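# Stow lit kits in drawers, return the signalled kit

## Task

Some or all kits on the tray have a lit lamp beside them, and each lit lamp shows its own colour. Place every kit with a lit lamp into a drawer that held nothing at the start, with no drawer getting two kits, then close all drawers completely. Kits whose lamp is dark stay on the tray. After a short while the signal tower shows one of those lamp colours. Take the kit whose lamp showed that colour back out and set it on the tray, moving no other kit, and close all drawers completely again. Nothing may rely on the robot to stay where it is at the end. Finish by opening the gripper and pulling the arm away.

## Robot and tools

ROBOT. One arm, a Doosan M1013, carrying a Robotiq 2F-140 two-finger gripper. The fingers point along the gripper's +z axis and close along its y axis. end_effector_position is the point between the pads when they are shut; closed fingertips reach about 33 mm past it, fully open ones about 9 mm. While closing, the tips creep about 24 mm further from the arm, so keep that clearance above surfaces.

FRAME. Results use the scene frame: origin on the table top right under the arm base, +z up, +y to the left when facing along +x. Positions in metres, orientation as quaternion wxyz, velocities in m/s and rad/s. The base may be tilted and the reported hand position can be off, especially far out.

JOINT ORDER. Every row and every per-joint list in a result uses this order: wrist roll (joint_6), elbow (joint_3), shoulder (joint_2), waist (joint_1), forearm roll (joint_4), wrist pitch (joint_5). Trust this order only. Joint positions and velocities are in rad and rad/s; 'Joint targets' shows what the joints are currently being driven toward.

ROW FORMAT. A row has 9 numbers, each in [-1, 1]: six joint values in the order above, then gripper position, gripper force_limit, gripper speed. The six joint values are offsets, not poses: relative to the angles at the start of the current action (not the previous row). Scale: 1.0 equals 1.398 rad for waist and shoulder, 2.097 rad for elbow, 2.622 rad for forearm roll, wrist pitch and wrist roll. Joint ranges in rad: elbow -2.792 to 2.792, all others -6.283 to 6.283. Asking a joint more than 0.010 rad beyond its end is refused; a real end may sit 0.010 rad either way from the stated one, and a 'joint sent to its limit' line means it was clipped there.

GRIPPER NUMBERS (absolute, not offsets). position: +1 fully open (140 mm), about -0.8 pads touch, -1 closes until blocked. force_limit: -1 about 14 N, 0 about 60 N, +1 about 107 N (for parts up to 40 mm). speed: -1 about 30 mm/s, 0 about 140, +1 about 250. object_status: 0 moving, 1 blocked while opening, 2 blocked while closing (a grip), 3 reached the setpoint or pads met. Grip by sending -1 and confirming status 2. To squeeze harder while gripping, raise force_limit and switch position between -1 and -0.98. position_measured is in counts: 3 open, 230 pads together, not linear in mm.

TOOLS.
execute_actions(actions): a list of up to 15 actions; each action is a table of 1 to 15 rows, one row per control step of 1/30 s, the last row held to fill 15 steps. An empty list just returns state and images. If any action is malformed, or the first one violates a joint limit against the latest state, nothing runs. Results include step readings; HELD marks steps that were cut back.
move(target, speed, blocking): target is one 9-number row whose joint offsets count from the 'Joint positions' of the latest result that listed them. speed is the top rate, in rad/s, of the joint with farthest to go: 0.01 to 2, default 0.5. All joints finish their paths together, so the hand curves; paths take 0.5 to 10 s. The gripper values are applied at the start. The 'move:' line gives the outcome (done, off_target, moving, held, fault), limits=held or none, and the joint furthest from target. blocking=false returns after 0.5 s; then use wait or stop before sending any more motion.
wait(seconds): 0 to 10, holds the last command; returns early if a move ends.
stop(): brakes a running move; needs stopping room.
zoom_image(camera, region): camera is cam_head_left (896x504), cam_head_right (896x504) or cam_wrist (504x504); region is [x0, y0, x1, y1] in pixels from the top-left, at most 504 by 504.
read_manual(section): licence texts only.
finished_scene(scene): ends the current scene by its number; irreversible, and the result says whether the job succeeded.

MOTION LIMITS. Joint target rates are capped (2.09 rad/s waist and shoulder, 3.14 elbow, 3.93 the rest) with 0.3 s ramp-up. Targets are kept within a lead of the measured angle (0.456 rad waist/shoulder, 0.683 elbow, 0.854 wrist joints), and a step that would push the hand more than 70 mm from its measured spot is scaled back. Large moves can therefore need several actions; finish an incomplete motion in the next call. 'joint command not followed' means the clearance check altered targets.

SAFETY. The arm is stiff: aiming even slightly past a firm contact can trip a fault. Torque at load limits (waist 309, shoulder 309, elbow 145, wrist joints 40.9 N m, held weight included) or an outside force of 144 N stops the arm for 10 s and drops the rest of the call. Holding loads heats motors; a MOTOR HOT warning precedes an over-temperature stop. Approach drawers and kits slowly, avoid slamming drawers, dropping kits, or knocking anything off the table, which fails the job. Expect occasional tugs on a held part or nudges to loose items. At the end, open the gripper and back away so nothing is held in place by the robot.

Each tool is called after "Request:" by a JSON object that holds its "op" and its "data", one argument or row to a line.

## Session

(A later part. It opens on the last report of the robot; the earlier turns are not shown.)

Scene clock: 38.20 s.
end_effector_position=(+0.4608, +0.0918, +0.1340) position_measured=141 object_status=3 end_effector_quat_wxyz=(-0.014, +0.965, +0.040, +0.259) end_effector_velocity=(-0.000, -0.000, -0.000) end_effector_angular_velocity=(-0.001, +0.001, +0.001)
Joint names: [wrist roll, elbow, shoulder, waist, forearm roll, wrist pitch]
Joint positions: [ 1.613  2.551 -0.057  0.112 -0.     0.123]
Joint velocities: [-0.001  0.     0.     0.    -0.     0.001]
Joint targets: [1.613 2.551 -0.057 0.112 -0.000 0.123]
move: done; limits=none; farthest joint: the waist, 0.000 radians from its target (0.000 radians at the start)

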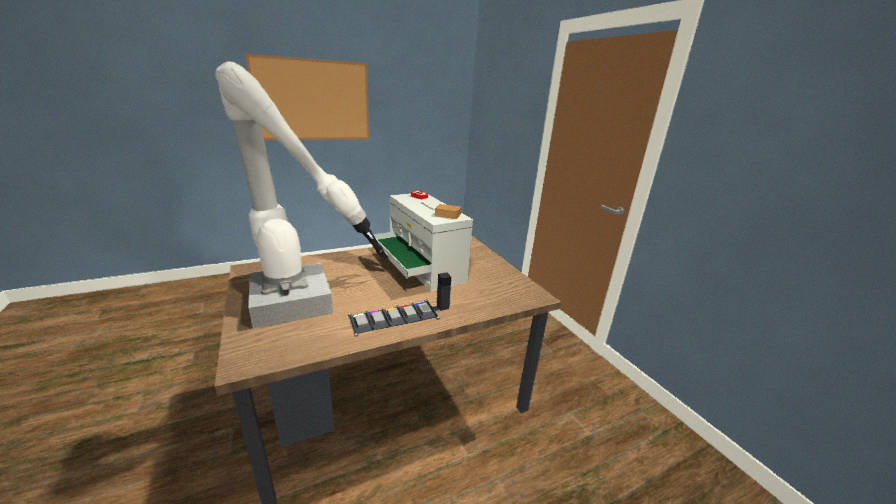

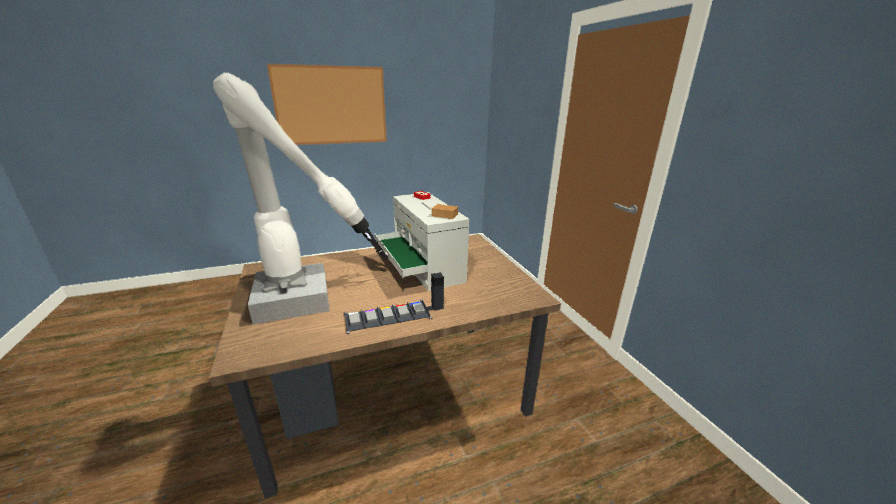

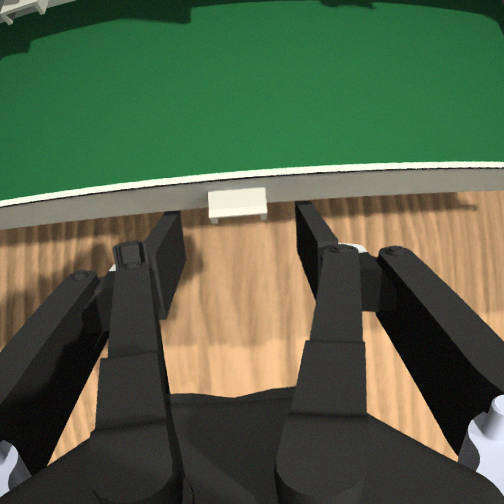

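Request:
{"op": "move", "data": {
  "target": [0,0,-0.08,0,0,0.09,-0.1,-0.3,0],
  "speed": 0.8
}}

Request:
{"op": "move", "data": {
  "target": [-0.3574,-0.09,0.1638,-0.741,0,0.1377,0.4,0,0],
  "speed": 1.5
}}

Scene clock: 43.57 s.
end_effector_position=(+0.4031, +0.0849, +0.1482) position_measured=141 object_status=3 end_effector_quat_wxyz=(-0.009, +0.979, +0.041, +0.199) end_effector_velocity=(-0.000, -0.000, +0.000) end_effector_angular_velocity=(-0.000, +0.001, -0.000)
Joint names: [wrist roll, elbow, shoulder, waist, forearm roll, wrist pitch]
Joint positions: [ 1.613  2.551 -0.169  0.112 -0.     0.359]
Joint velocities: [ 0.001  0.    -0.     0.    -0.     0.001]
Joint targets: [1.613 2.551 -0.169 0.112 -0.000 0.359]
move: done; limits=none; farthest joint: the waist, 0.000 radians from its target (0.000 radians at the start)

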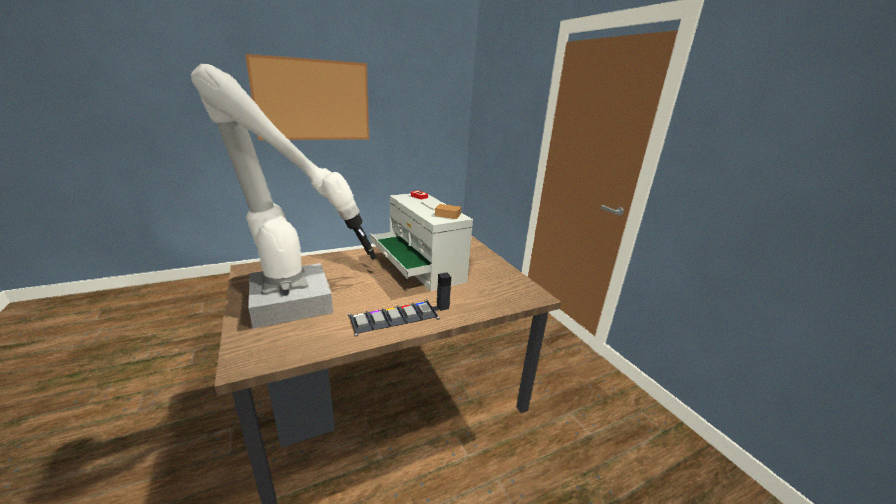

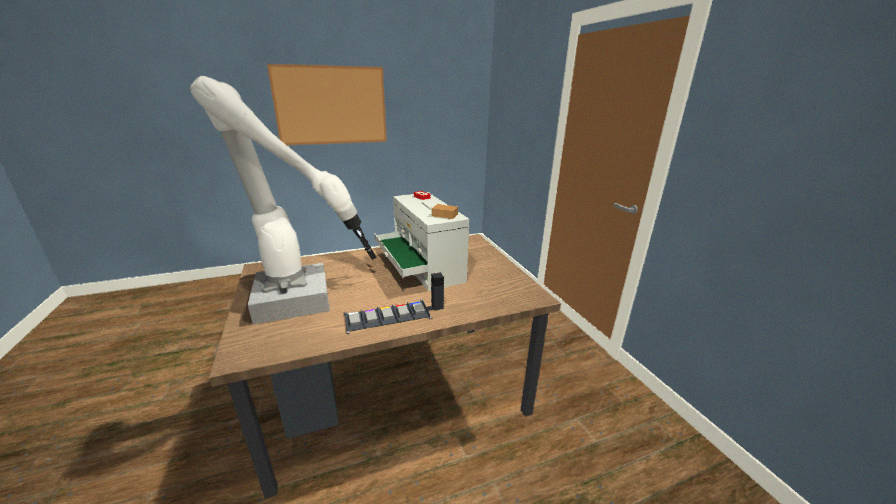

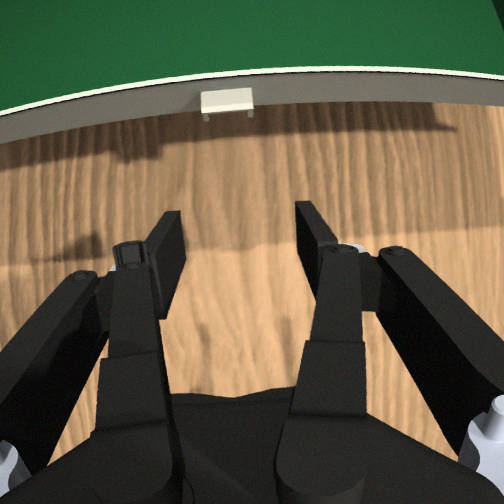

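Scene clock: 45.10 s.
end_effector_position=(+0.2748, -0.2997, +0.1198) position_measured=78 object_status=3 end_effector_quat_wxyz=(+0.007, +1.000, -0.010, +0.001) end_effector_velocity=(-0.000, -0.000, -0.000) end_effector_angular_velocity=(+0.000, -0.000, -0.002)
Joint names: [wrist roll, elbow, shoulder, waist, forearm roll, wrist pitch]
Joint positions: [ 0.676  2.362  0.06  -0.924 -0.     0.72 ]
Joint velocities: [ 0.    -0.     0.    -0.001  0.001  0.   ]
Joint targets: [0.676 2.362 0.060 -0.924 -0.000 0.720]
move: done; limits=none; farthest joint: the waist, 0.000 radians from its target (1.036 radians at the start)

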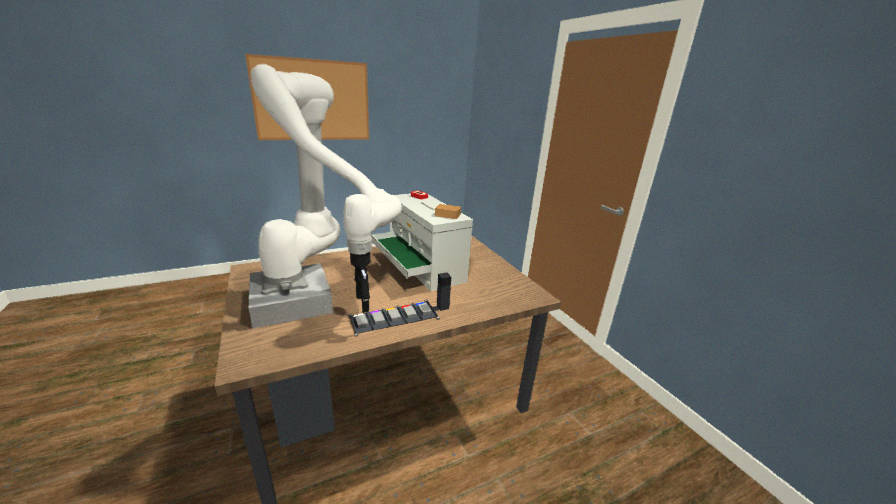

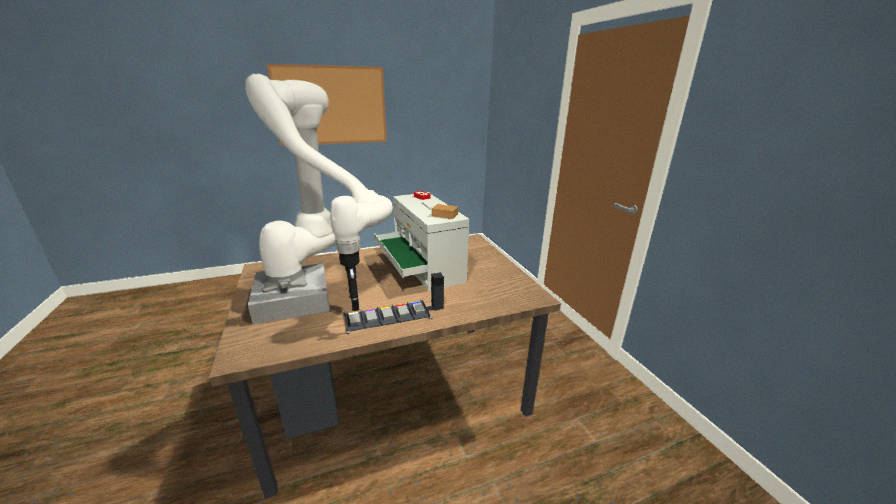

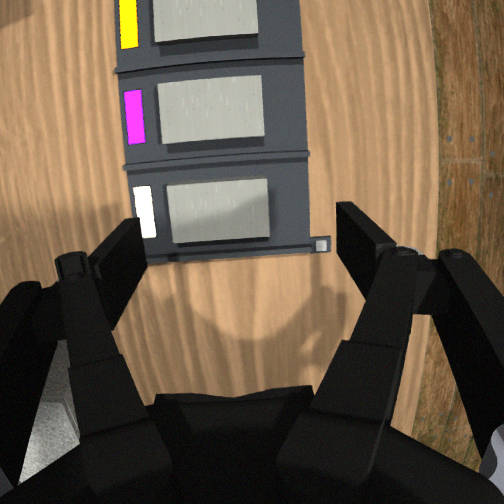

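Request:
{"op": "move", "data": {
  "target": [0.003,0.0309,0.0504,0.0054,0,-0.0517,0.4,0,0],
  "speed": 0.5
}}

Scene clock: 48.67 s.
end_effector_position=(+0.2670, -0.2853, +0.0696) position_measured=78 object_status=3 end_effector_quat_wxyz=(+0.007, +1.000, -0.010, +0.001) end_effector_velocity=(-0.000, +0.000, -0.000) end_effector_angular_velocity=(+0.001, +0.000, +0.002)
Joint names: [wrist roll, elbow, shoulder, waist, forearm roll, wrist pitch]
Joint positions: [ 0.684  2.427  0.131 -0.916 -0.     0.585]
Joint velocities: [-0.002  0.     0.     0.     0.    -0.   ]
Joint targets: [0.684 2.427 0.131 -0.916 -0.000 0.585]
move: done; limits=none; farthest joint: the waist, 0.000 radians from its target (0.007 radians at the start)

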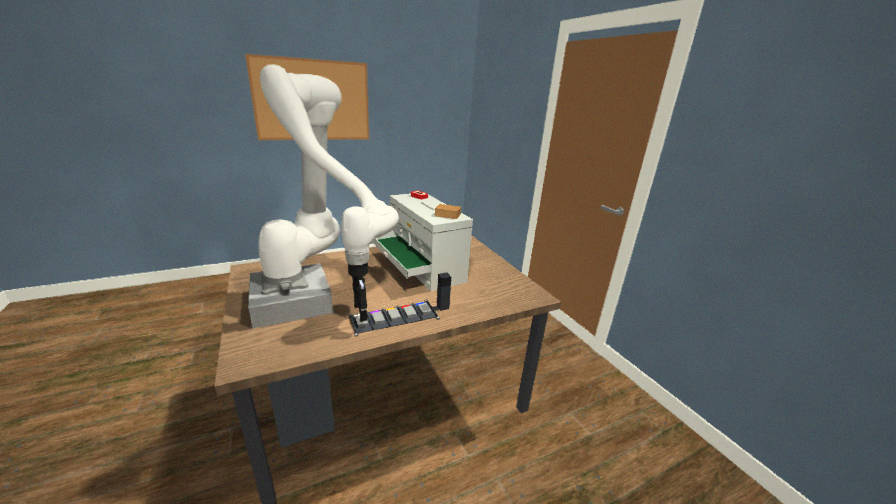

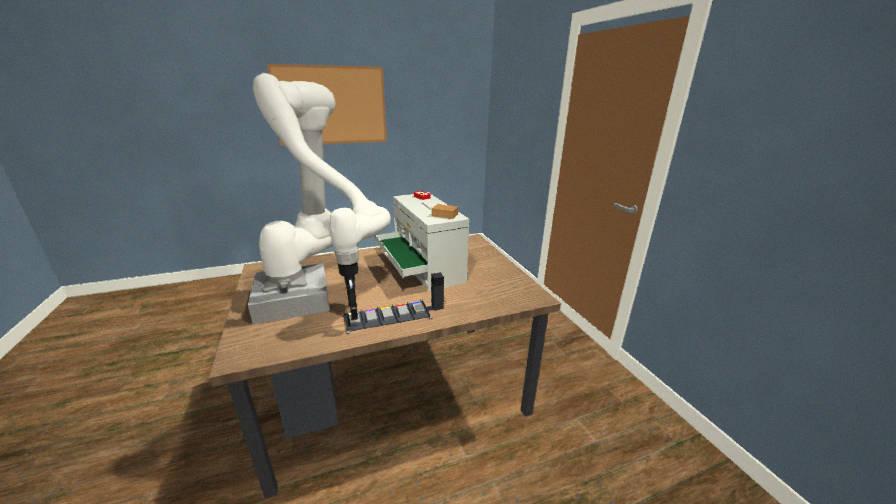

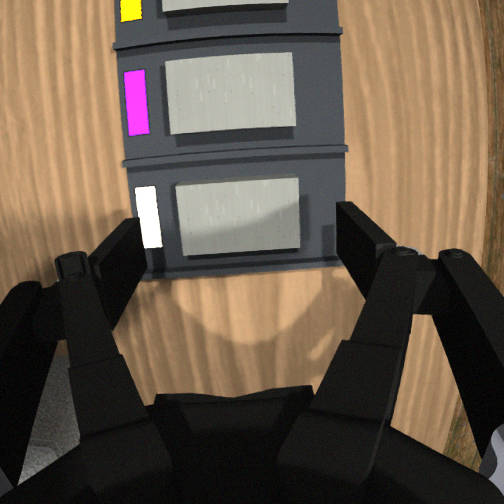

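Request:
{"op": "move", "data": {
  "target": [0.002,0.0092,0.0498,0.0036,0,-0.0339,0.4,0,0],
  "speed": 0.3
}}

Request:
{"op": "move", "data": {
  "target": [0,0,0,0,0,0,-1,0,0]
}}

Request:
{"op": "move", "data": {
  "target": [0,-0.064,-0.2077,0,0,0.162,-1,0,0],
  "speed": 1.0
}}

Request:
{"op": "move", "data": {
  "target": [0.3474,-0.1181,0.177,0.709,0,0,-1,0,0],
  "speed": 1.4
}}

Scene clock: 54.67 s.
end_effector_position=(+0.2684, -0.2844, +0.0370) position_measured=78 object_status=3 end_effector_quat_wxyz=(+0.007, +1.000, -0.010, +0.001) end_effector_velocity=(+0.000, -0.000, +0.000) end_effector_angular_velocity=(-0.000, -0.001, +0.002)
Joint names: [wrist roll, elbow, shoulder, waist, forearm roll, wrist pitch]
Joint positions: [ 0.689  2.446  0.2   -0.911 -0.     0.496]
Joint velocities: [-0.002  0.    -0.     0.     0.    -0.001]
Joint targets: [0.689 2.446 0.200 -0.911 -0.000 0.496]
move: done; limits=none; farthest joint: the waist, 0.000 radians from its target (0.005 radians at the start)

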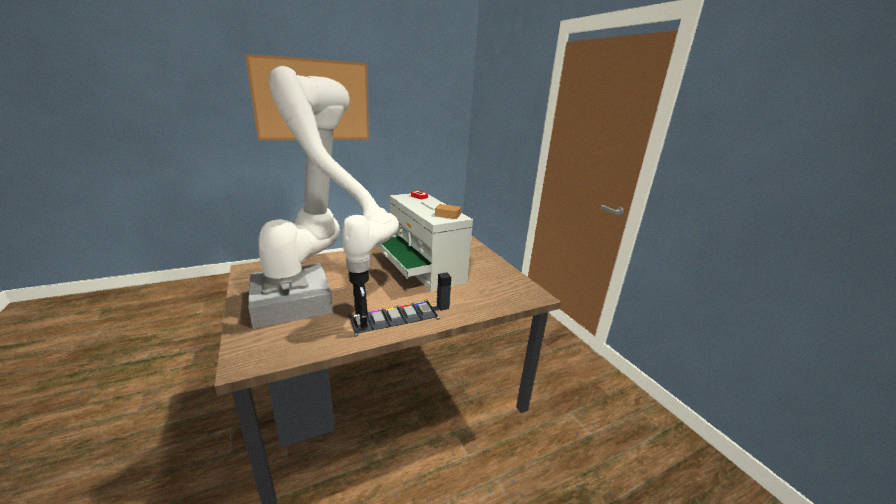

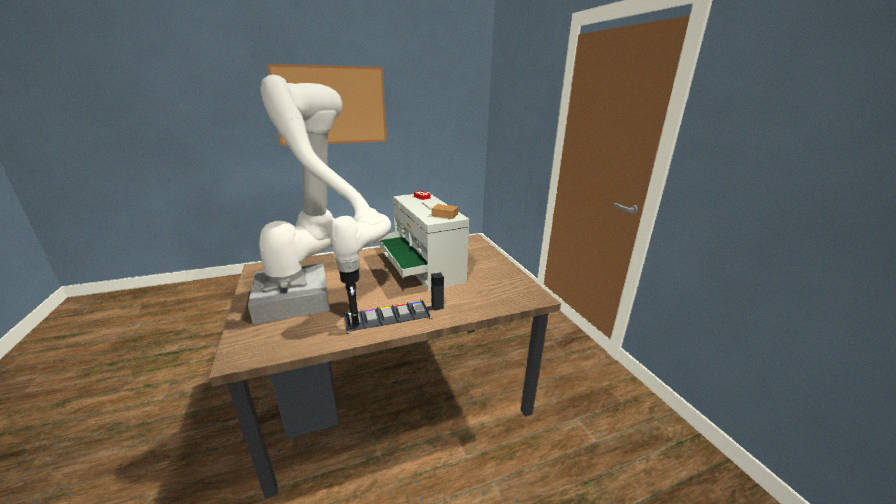

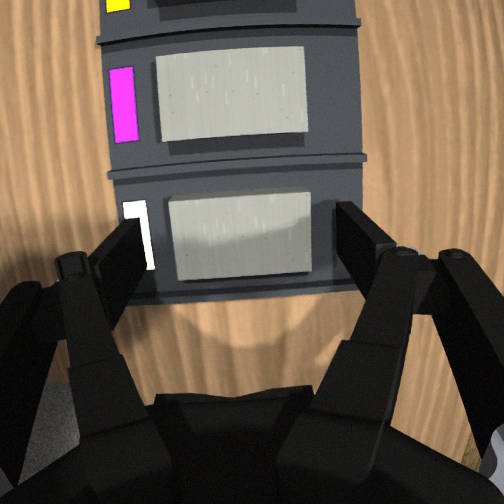

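Scene clock: 55.17 s.
end_effector_position=(+0.2685, -0.2844, +0.0370) position_measured=132 object_status=2 end_effector_quat_wxyz=(+0.007, +1.000, -0.010, +0.001) end_effector_velocity=(+0.000, +0.000, +0.000) end_effector_angular_velocity=(-0.000, -0.001, +0.001)
Joint names: [wrist roll, elbow, shoulder, waist, forearm roll, wrist pitch]
Joint positions: [ 0.689  2.446  0.2   -0.911 -0.     0.496]
Joint velocities: [-0.002  0.    -0.     0.     0.001 -0.   ]
Joint targets: [0.689 2.446 0.200 -0.911 -0.000 0.496]
move: done; limits=none; farthest joint: the waist, 0.000 radians from its target (0.000 radians at the start)

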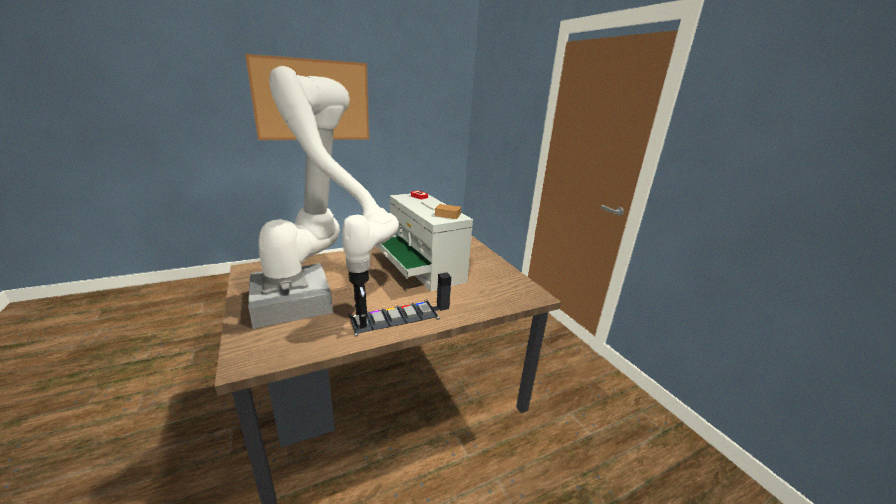

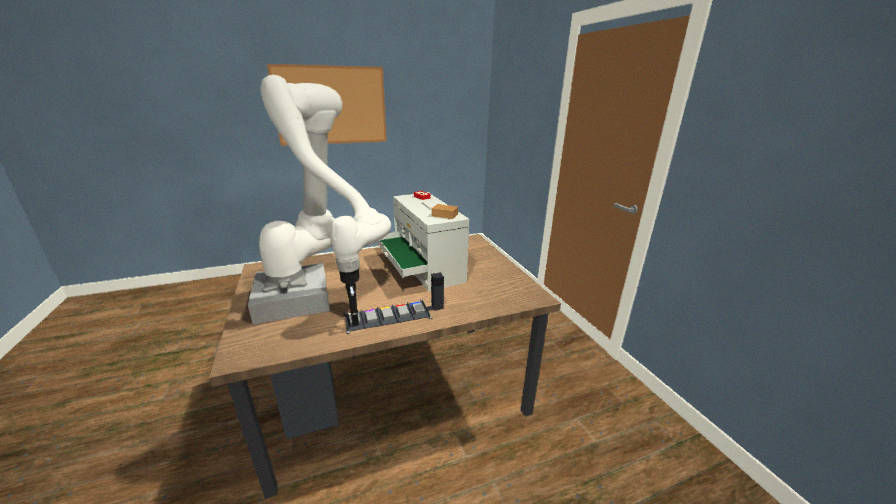

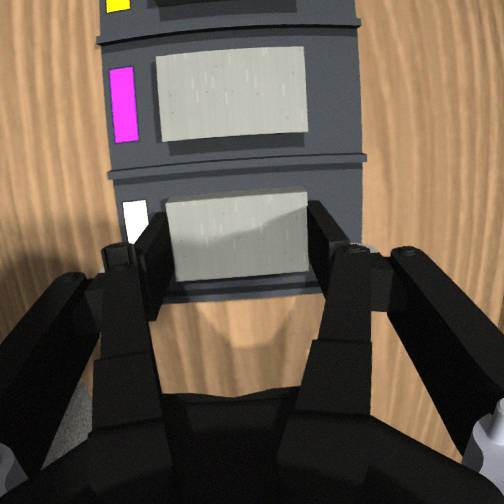

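Scene clock: 56.13 s.
end_effector_position=(+0.2681, -0.2819, +0.1999) position_measured=132 object_status=2 end_effector_quat_wxyz=(+0.007, +1.000, -0.010, +0.001) end_effector_velocity=(+0.000, -0.000, +0.001) end_effector_angular_velocity=(-0.001, -0.002, -0.002)
Joint names: [wrist roll, elbow, shoulder, waist, forearm roll, wrist pitch]
Joint positions: [ 0.689  2.312 -0.09  -0.911 -0.     0.921]
Joint velocities: [ 0.001 -0.    -0.002 -0.     0.001  0.   ]
Joint targets: [0.689 2.312 -0.090 -0.911 -0.000 0.921]
move: done; limits=none; farthest joint: the waist, 0.000 radians from its target (0.000 radians at the start)

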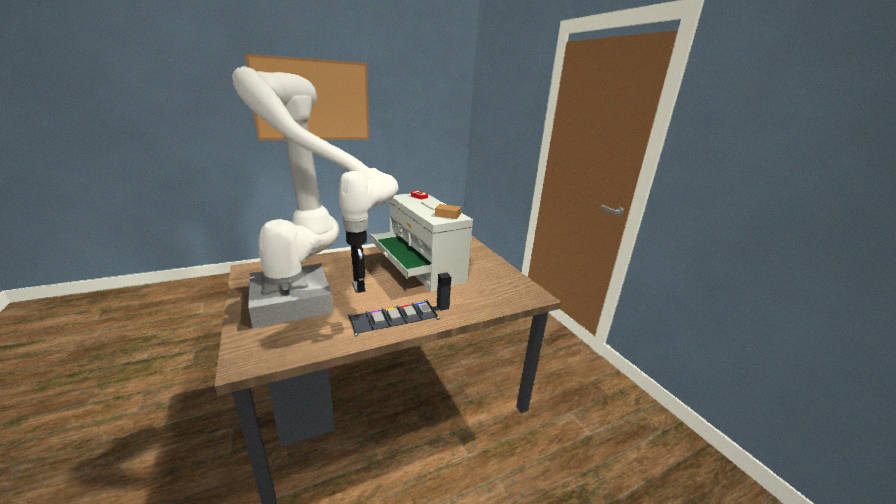

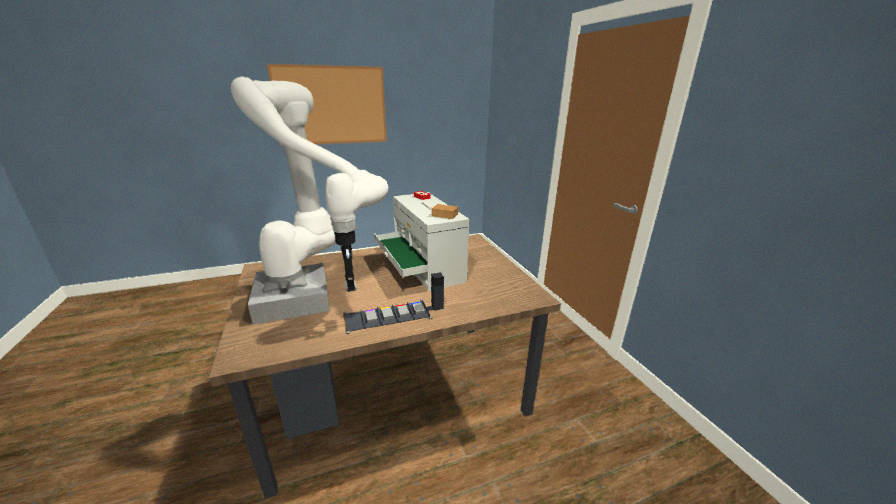

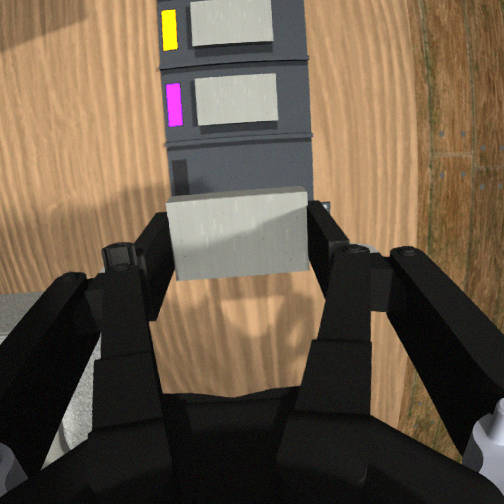

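Scene clock: 57.73 s.
end_effector_position=(+0.5364, +0.0843, +0.1900) position_measured=132 object_status=2 end_effector_quat_wxyz=(+0.007, +1.000, +0.030, +0.000) end_effector_velocity=(-0.000, +0.001, -0.000) end_effector_angular_velocity=(-0.000, +0.000, +0.003)
Joint names: [wrist roll, elbow, shoulder, waist, forearm roll, wrist pitch]
Joint positions: [ 1.6    2.064  0.157  0.08  -0.     0.921]
Joint velocities: [-0.001 -0.     0.     0.001 -0.001  0.   ]
Joint targets: [1.600 2.064 0.157 0.080 -0.000 0.921]
move: done; limits=none; farthest joint: the waist, 0.000 radians from its target (0.991 radians at the start)

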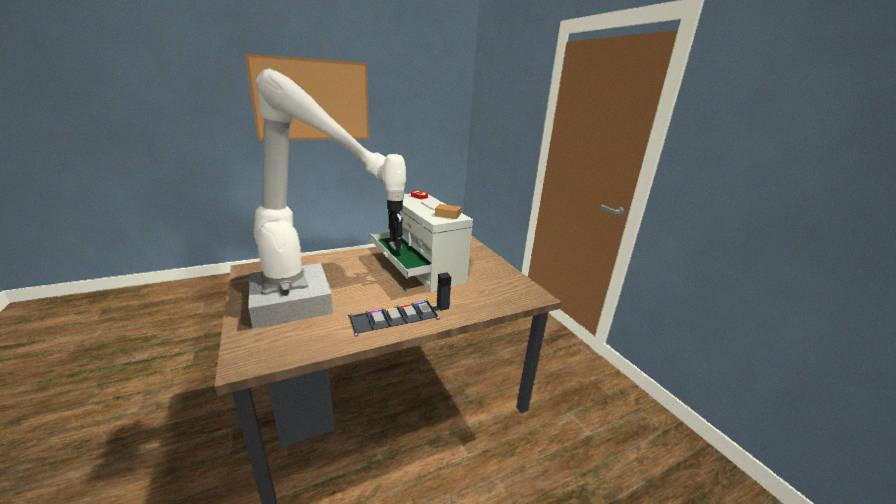

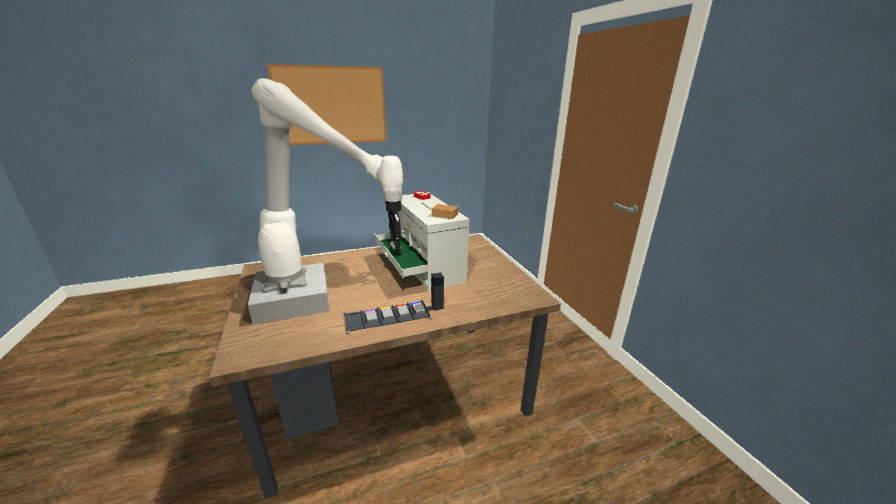

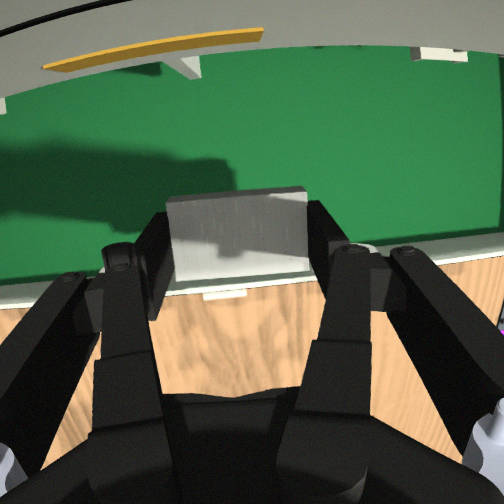

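Request:
{"op": "move", "data": {
  "target": [0,0.022,0.0493,0,0,-0.0439,-1,0,0],
  "speed": 0.25
}}

Request:
{"op": "move", "data": {
  "target": [0,0,0,0,0,0,0.3,0,-0.3]
}}

Request:
{"op": "move", "data": {
  "target": [0,-0.025,-0.075,0,0,0.06,0.3,0,0],
  "speed": 0.6
}}

Request:
{"op": "move", "data": {
  "target": [0.005,0.2351,-0.208,0.023,0,-0.2303,-0.1,-0.3,0],
  "speed": 1.2
}}

Scene clock: 64.87 s.
end_effector_position=(+0.5367, +0.0835, +0.1333) position_measured=132 object_status=2 end_effector_quat_wxyz=(+0.007, +1.000, +0.030, +0.001) end_effector_velocity=(-0.000, -0.000, -0.001) end_effector_angular_velocity=(+0.000, +0.001, -0.001)
Joint names: [wrist roll, elbow, shoulder, waist, forearm roll, wrist pitch]
Joint positions: [ 1.6    2.11   0.226  0.08  -0.     0.806]
Joint velocities: [ 0.     0.001  0.001 -0.     0.    -0.001]
Joint targets: [1.600 2.110 0.226 0.080 -0.000 0.805]
move: done; limits=none; farthest joint: the waist, 0.000 radians from its target (0.000 radians at the start)

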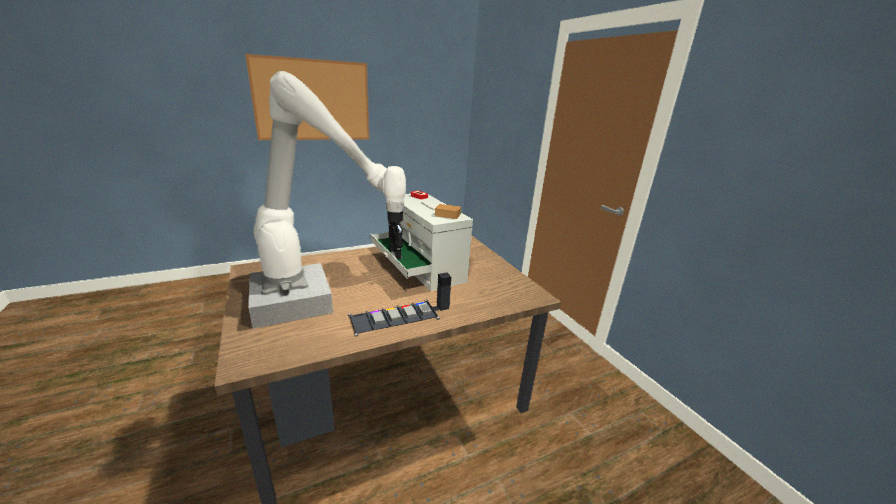

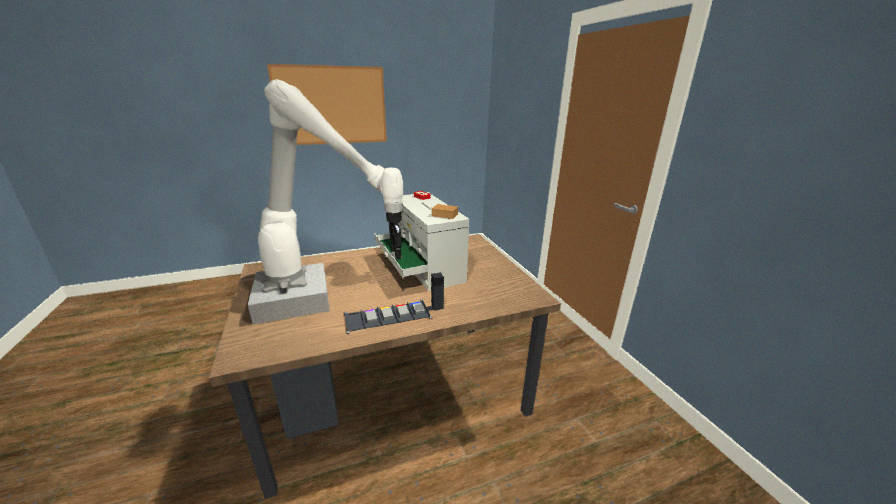

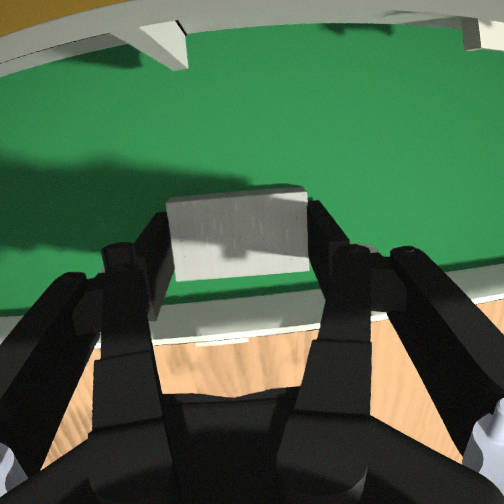

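Scene clock: 65.37 s.
end_effector_position=(+0.5367, +0.0835, +0.1332) position_measured=91 object_status=3 end_effector_quat_wxyz=(+0.007, +1.000, +0.030, +0.001) end_effector_velocity=(+0.000, -0.000, +0.000) end_effector_angular_velocity=(-0.000, -0.001, +0.000)
Joint names: [wrist roll, elbow, shoulder, waist, forearm roll, wrist pitch]
Joint positions: [ 1.6    2.11   0.226  0.08  -0.     0.805]
Joint velocities: [ 0.    -0.    -0.001  0.    -0.001 -0.   ]
Joint targets: [1.600 2.110 0.226 0.080 -0.000 0.806]
move: done; limits=none; farthest joint: the wrist pitch, 0.001 radians from its target (0.000 radians at the start)

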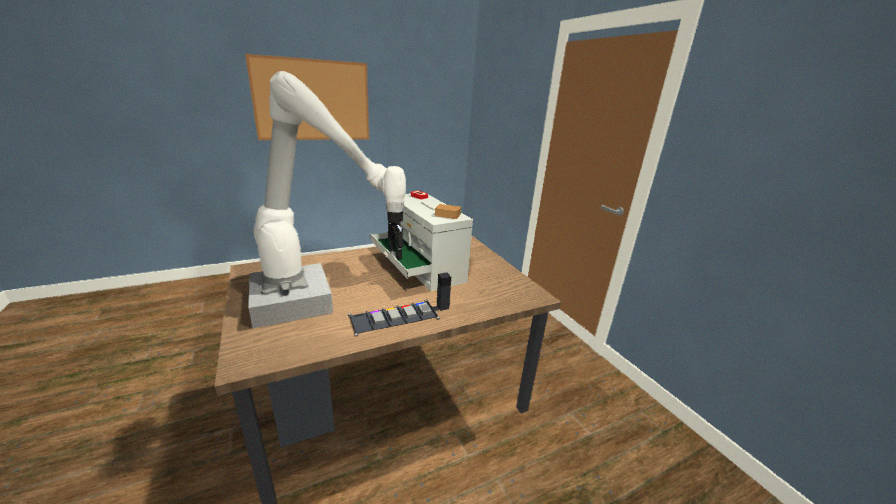

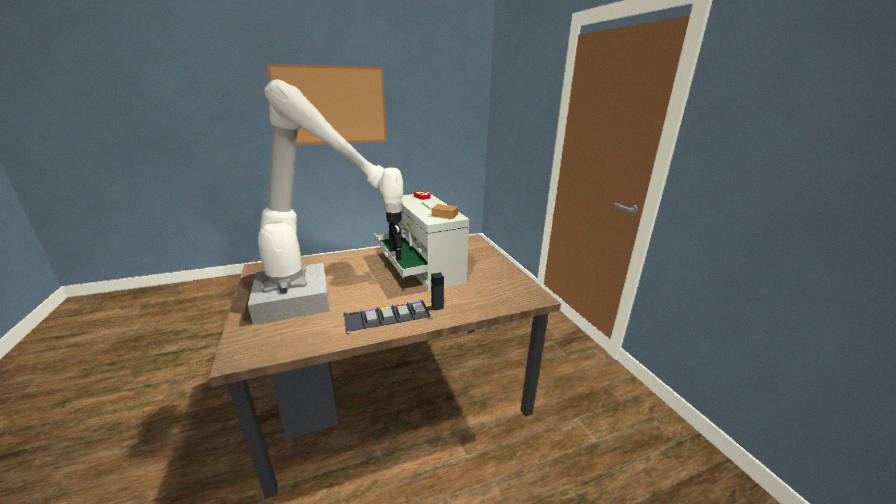

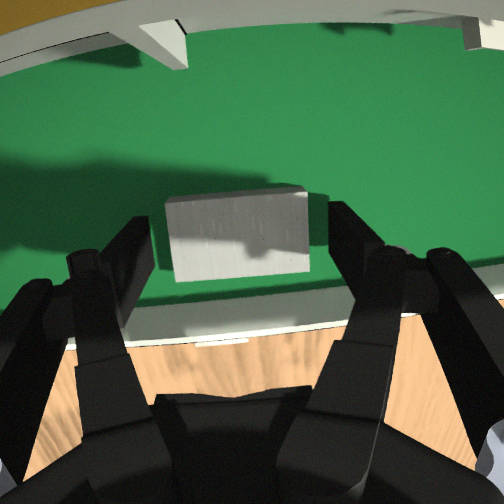

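Scene clock: 66.17 s.
end_effector_position=(+0.5283, +0.0839, +0.2123) position_measured=91 object_status=3 end_effector_quat_wxyz=(+0.007, +1.000, +0.030, +0.001) end_effector_velocity=(+0.000, -0.000, +0.001) end_effector_angular_velocity=(+0.000, -0.002, -0.000)
Joint names: [wrist roll, elbow, shoulder, waist, forearm roll, wrist pitch]
Joint positions: [ 1.6    2.058  0.121  0.08  -0.     0.963]
Joint velocities: [ 0.    -0.    -0.001 -0.     0.    -0.   ]
Joint targets: [1.600 2.058 0.121 0.080 -0.000 0.963]
move: done; limits=none; farthest joint: the waist, 0.000 radians from its target (0.000 radians at the start)

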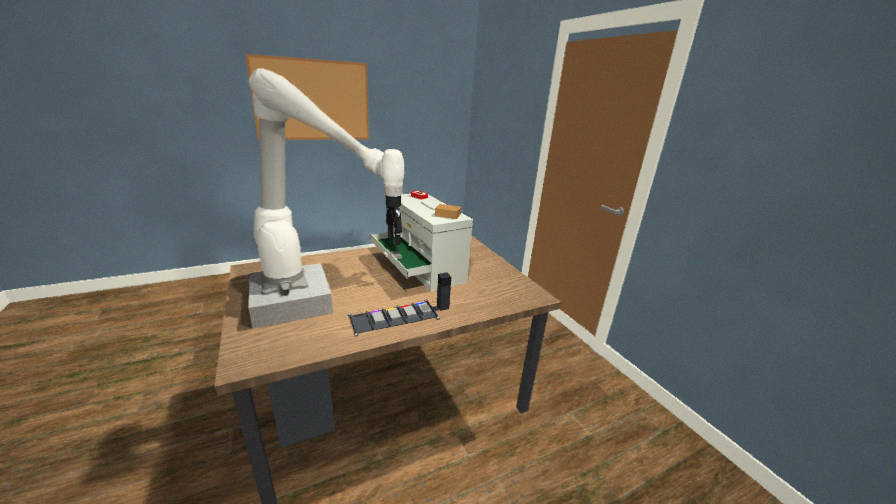

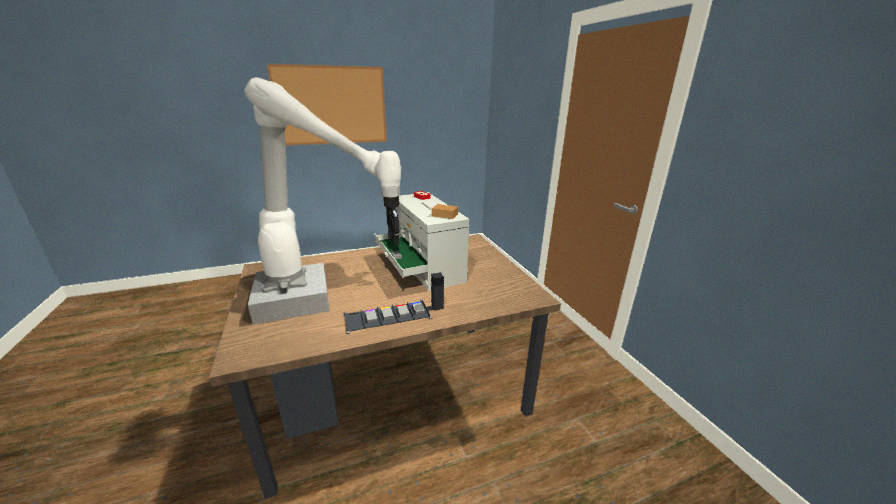

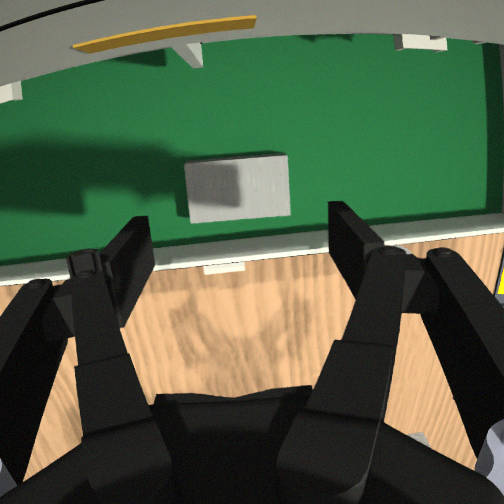

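Scene clock: 67.27 s.
end_effector_position=(+0.4032, +0.0850, +0.1485) position_measured=141 object_status=3 end_effector_quat_wxyz=(-0.009, +0.979, +0.041, +0.199) end_effector_velocity=(+0.000, -0.000, -0.000) end_effector_angular_velocity=(-0.001, -0.002, +0.001)
Joint names: [wrist roll, elbow, shoulder, waist, forearm roll, wrist pitch]
Joint positions: [ 1.613  2.551 -0.169  0.112 -0.     0.359]
Joint velocities: [-0.001  0.001 -0.     0.    -0.001 -0.002]
Joint targets: [1.613 2.551 -0.169 0.112 -0.000 0.359]
move: done; limits=none; farthest joint: the shoulder, 0.001 radians from its target (0.291 radians at the start)

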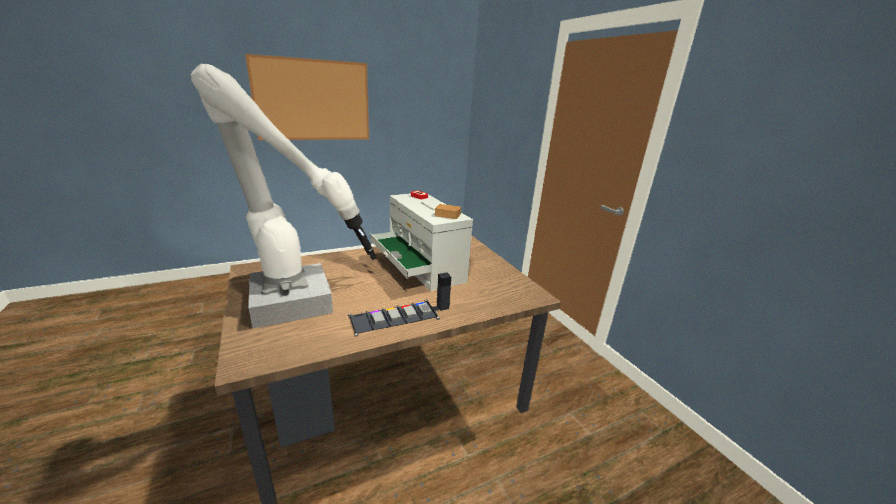

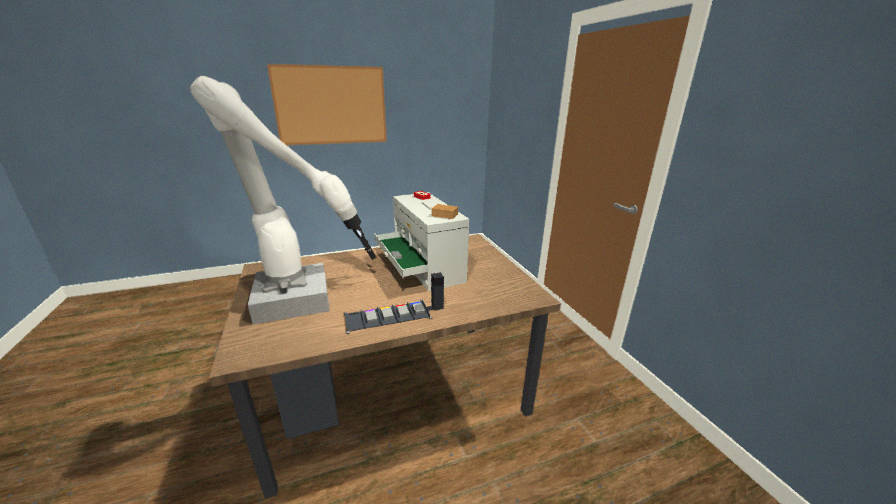

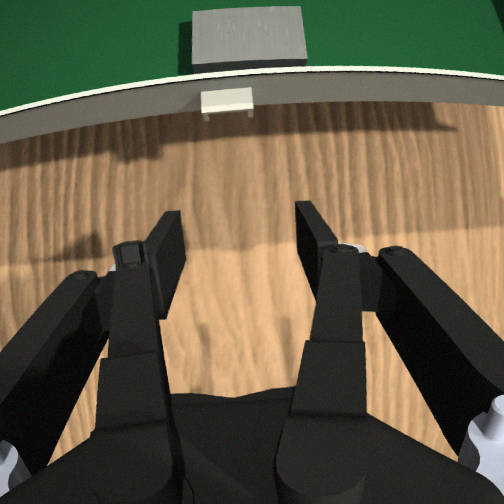

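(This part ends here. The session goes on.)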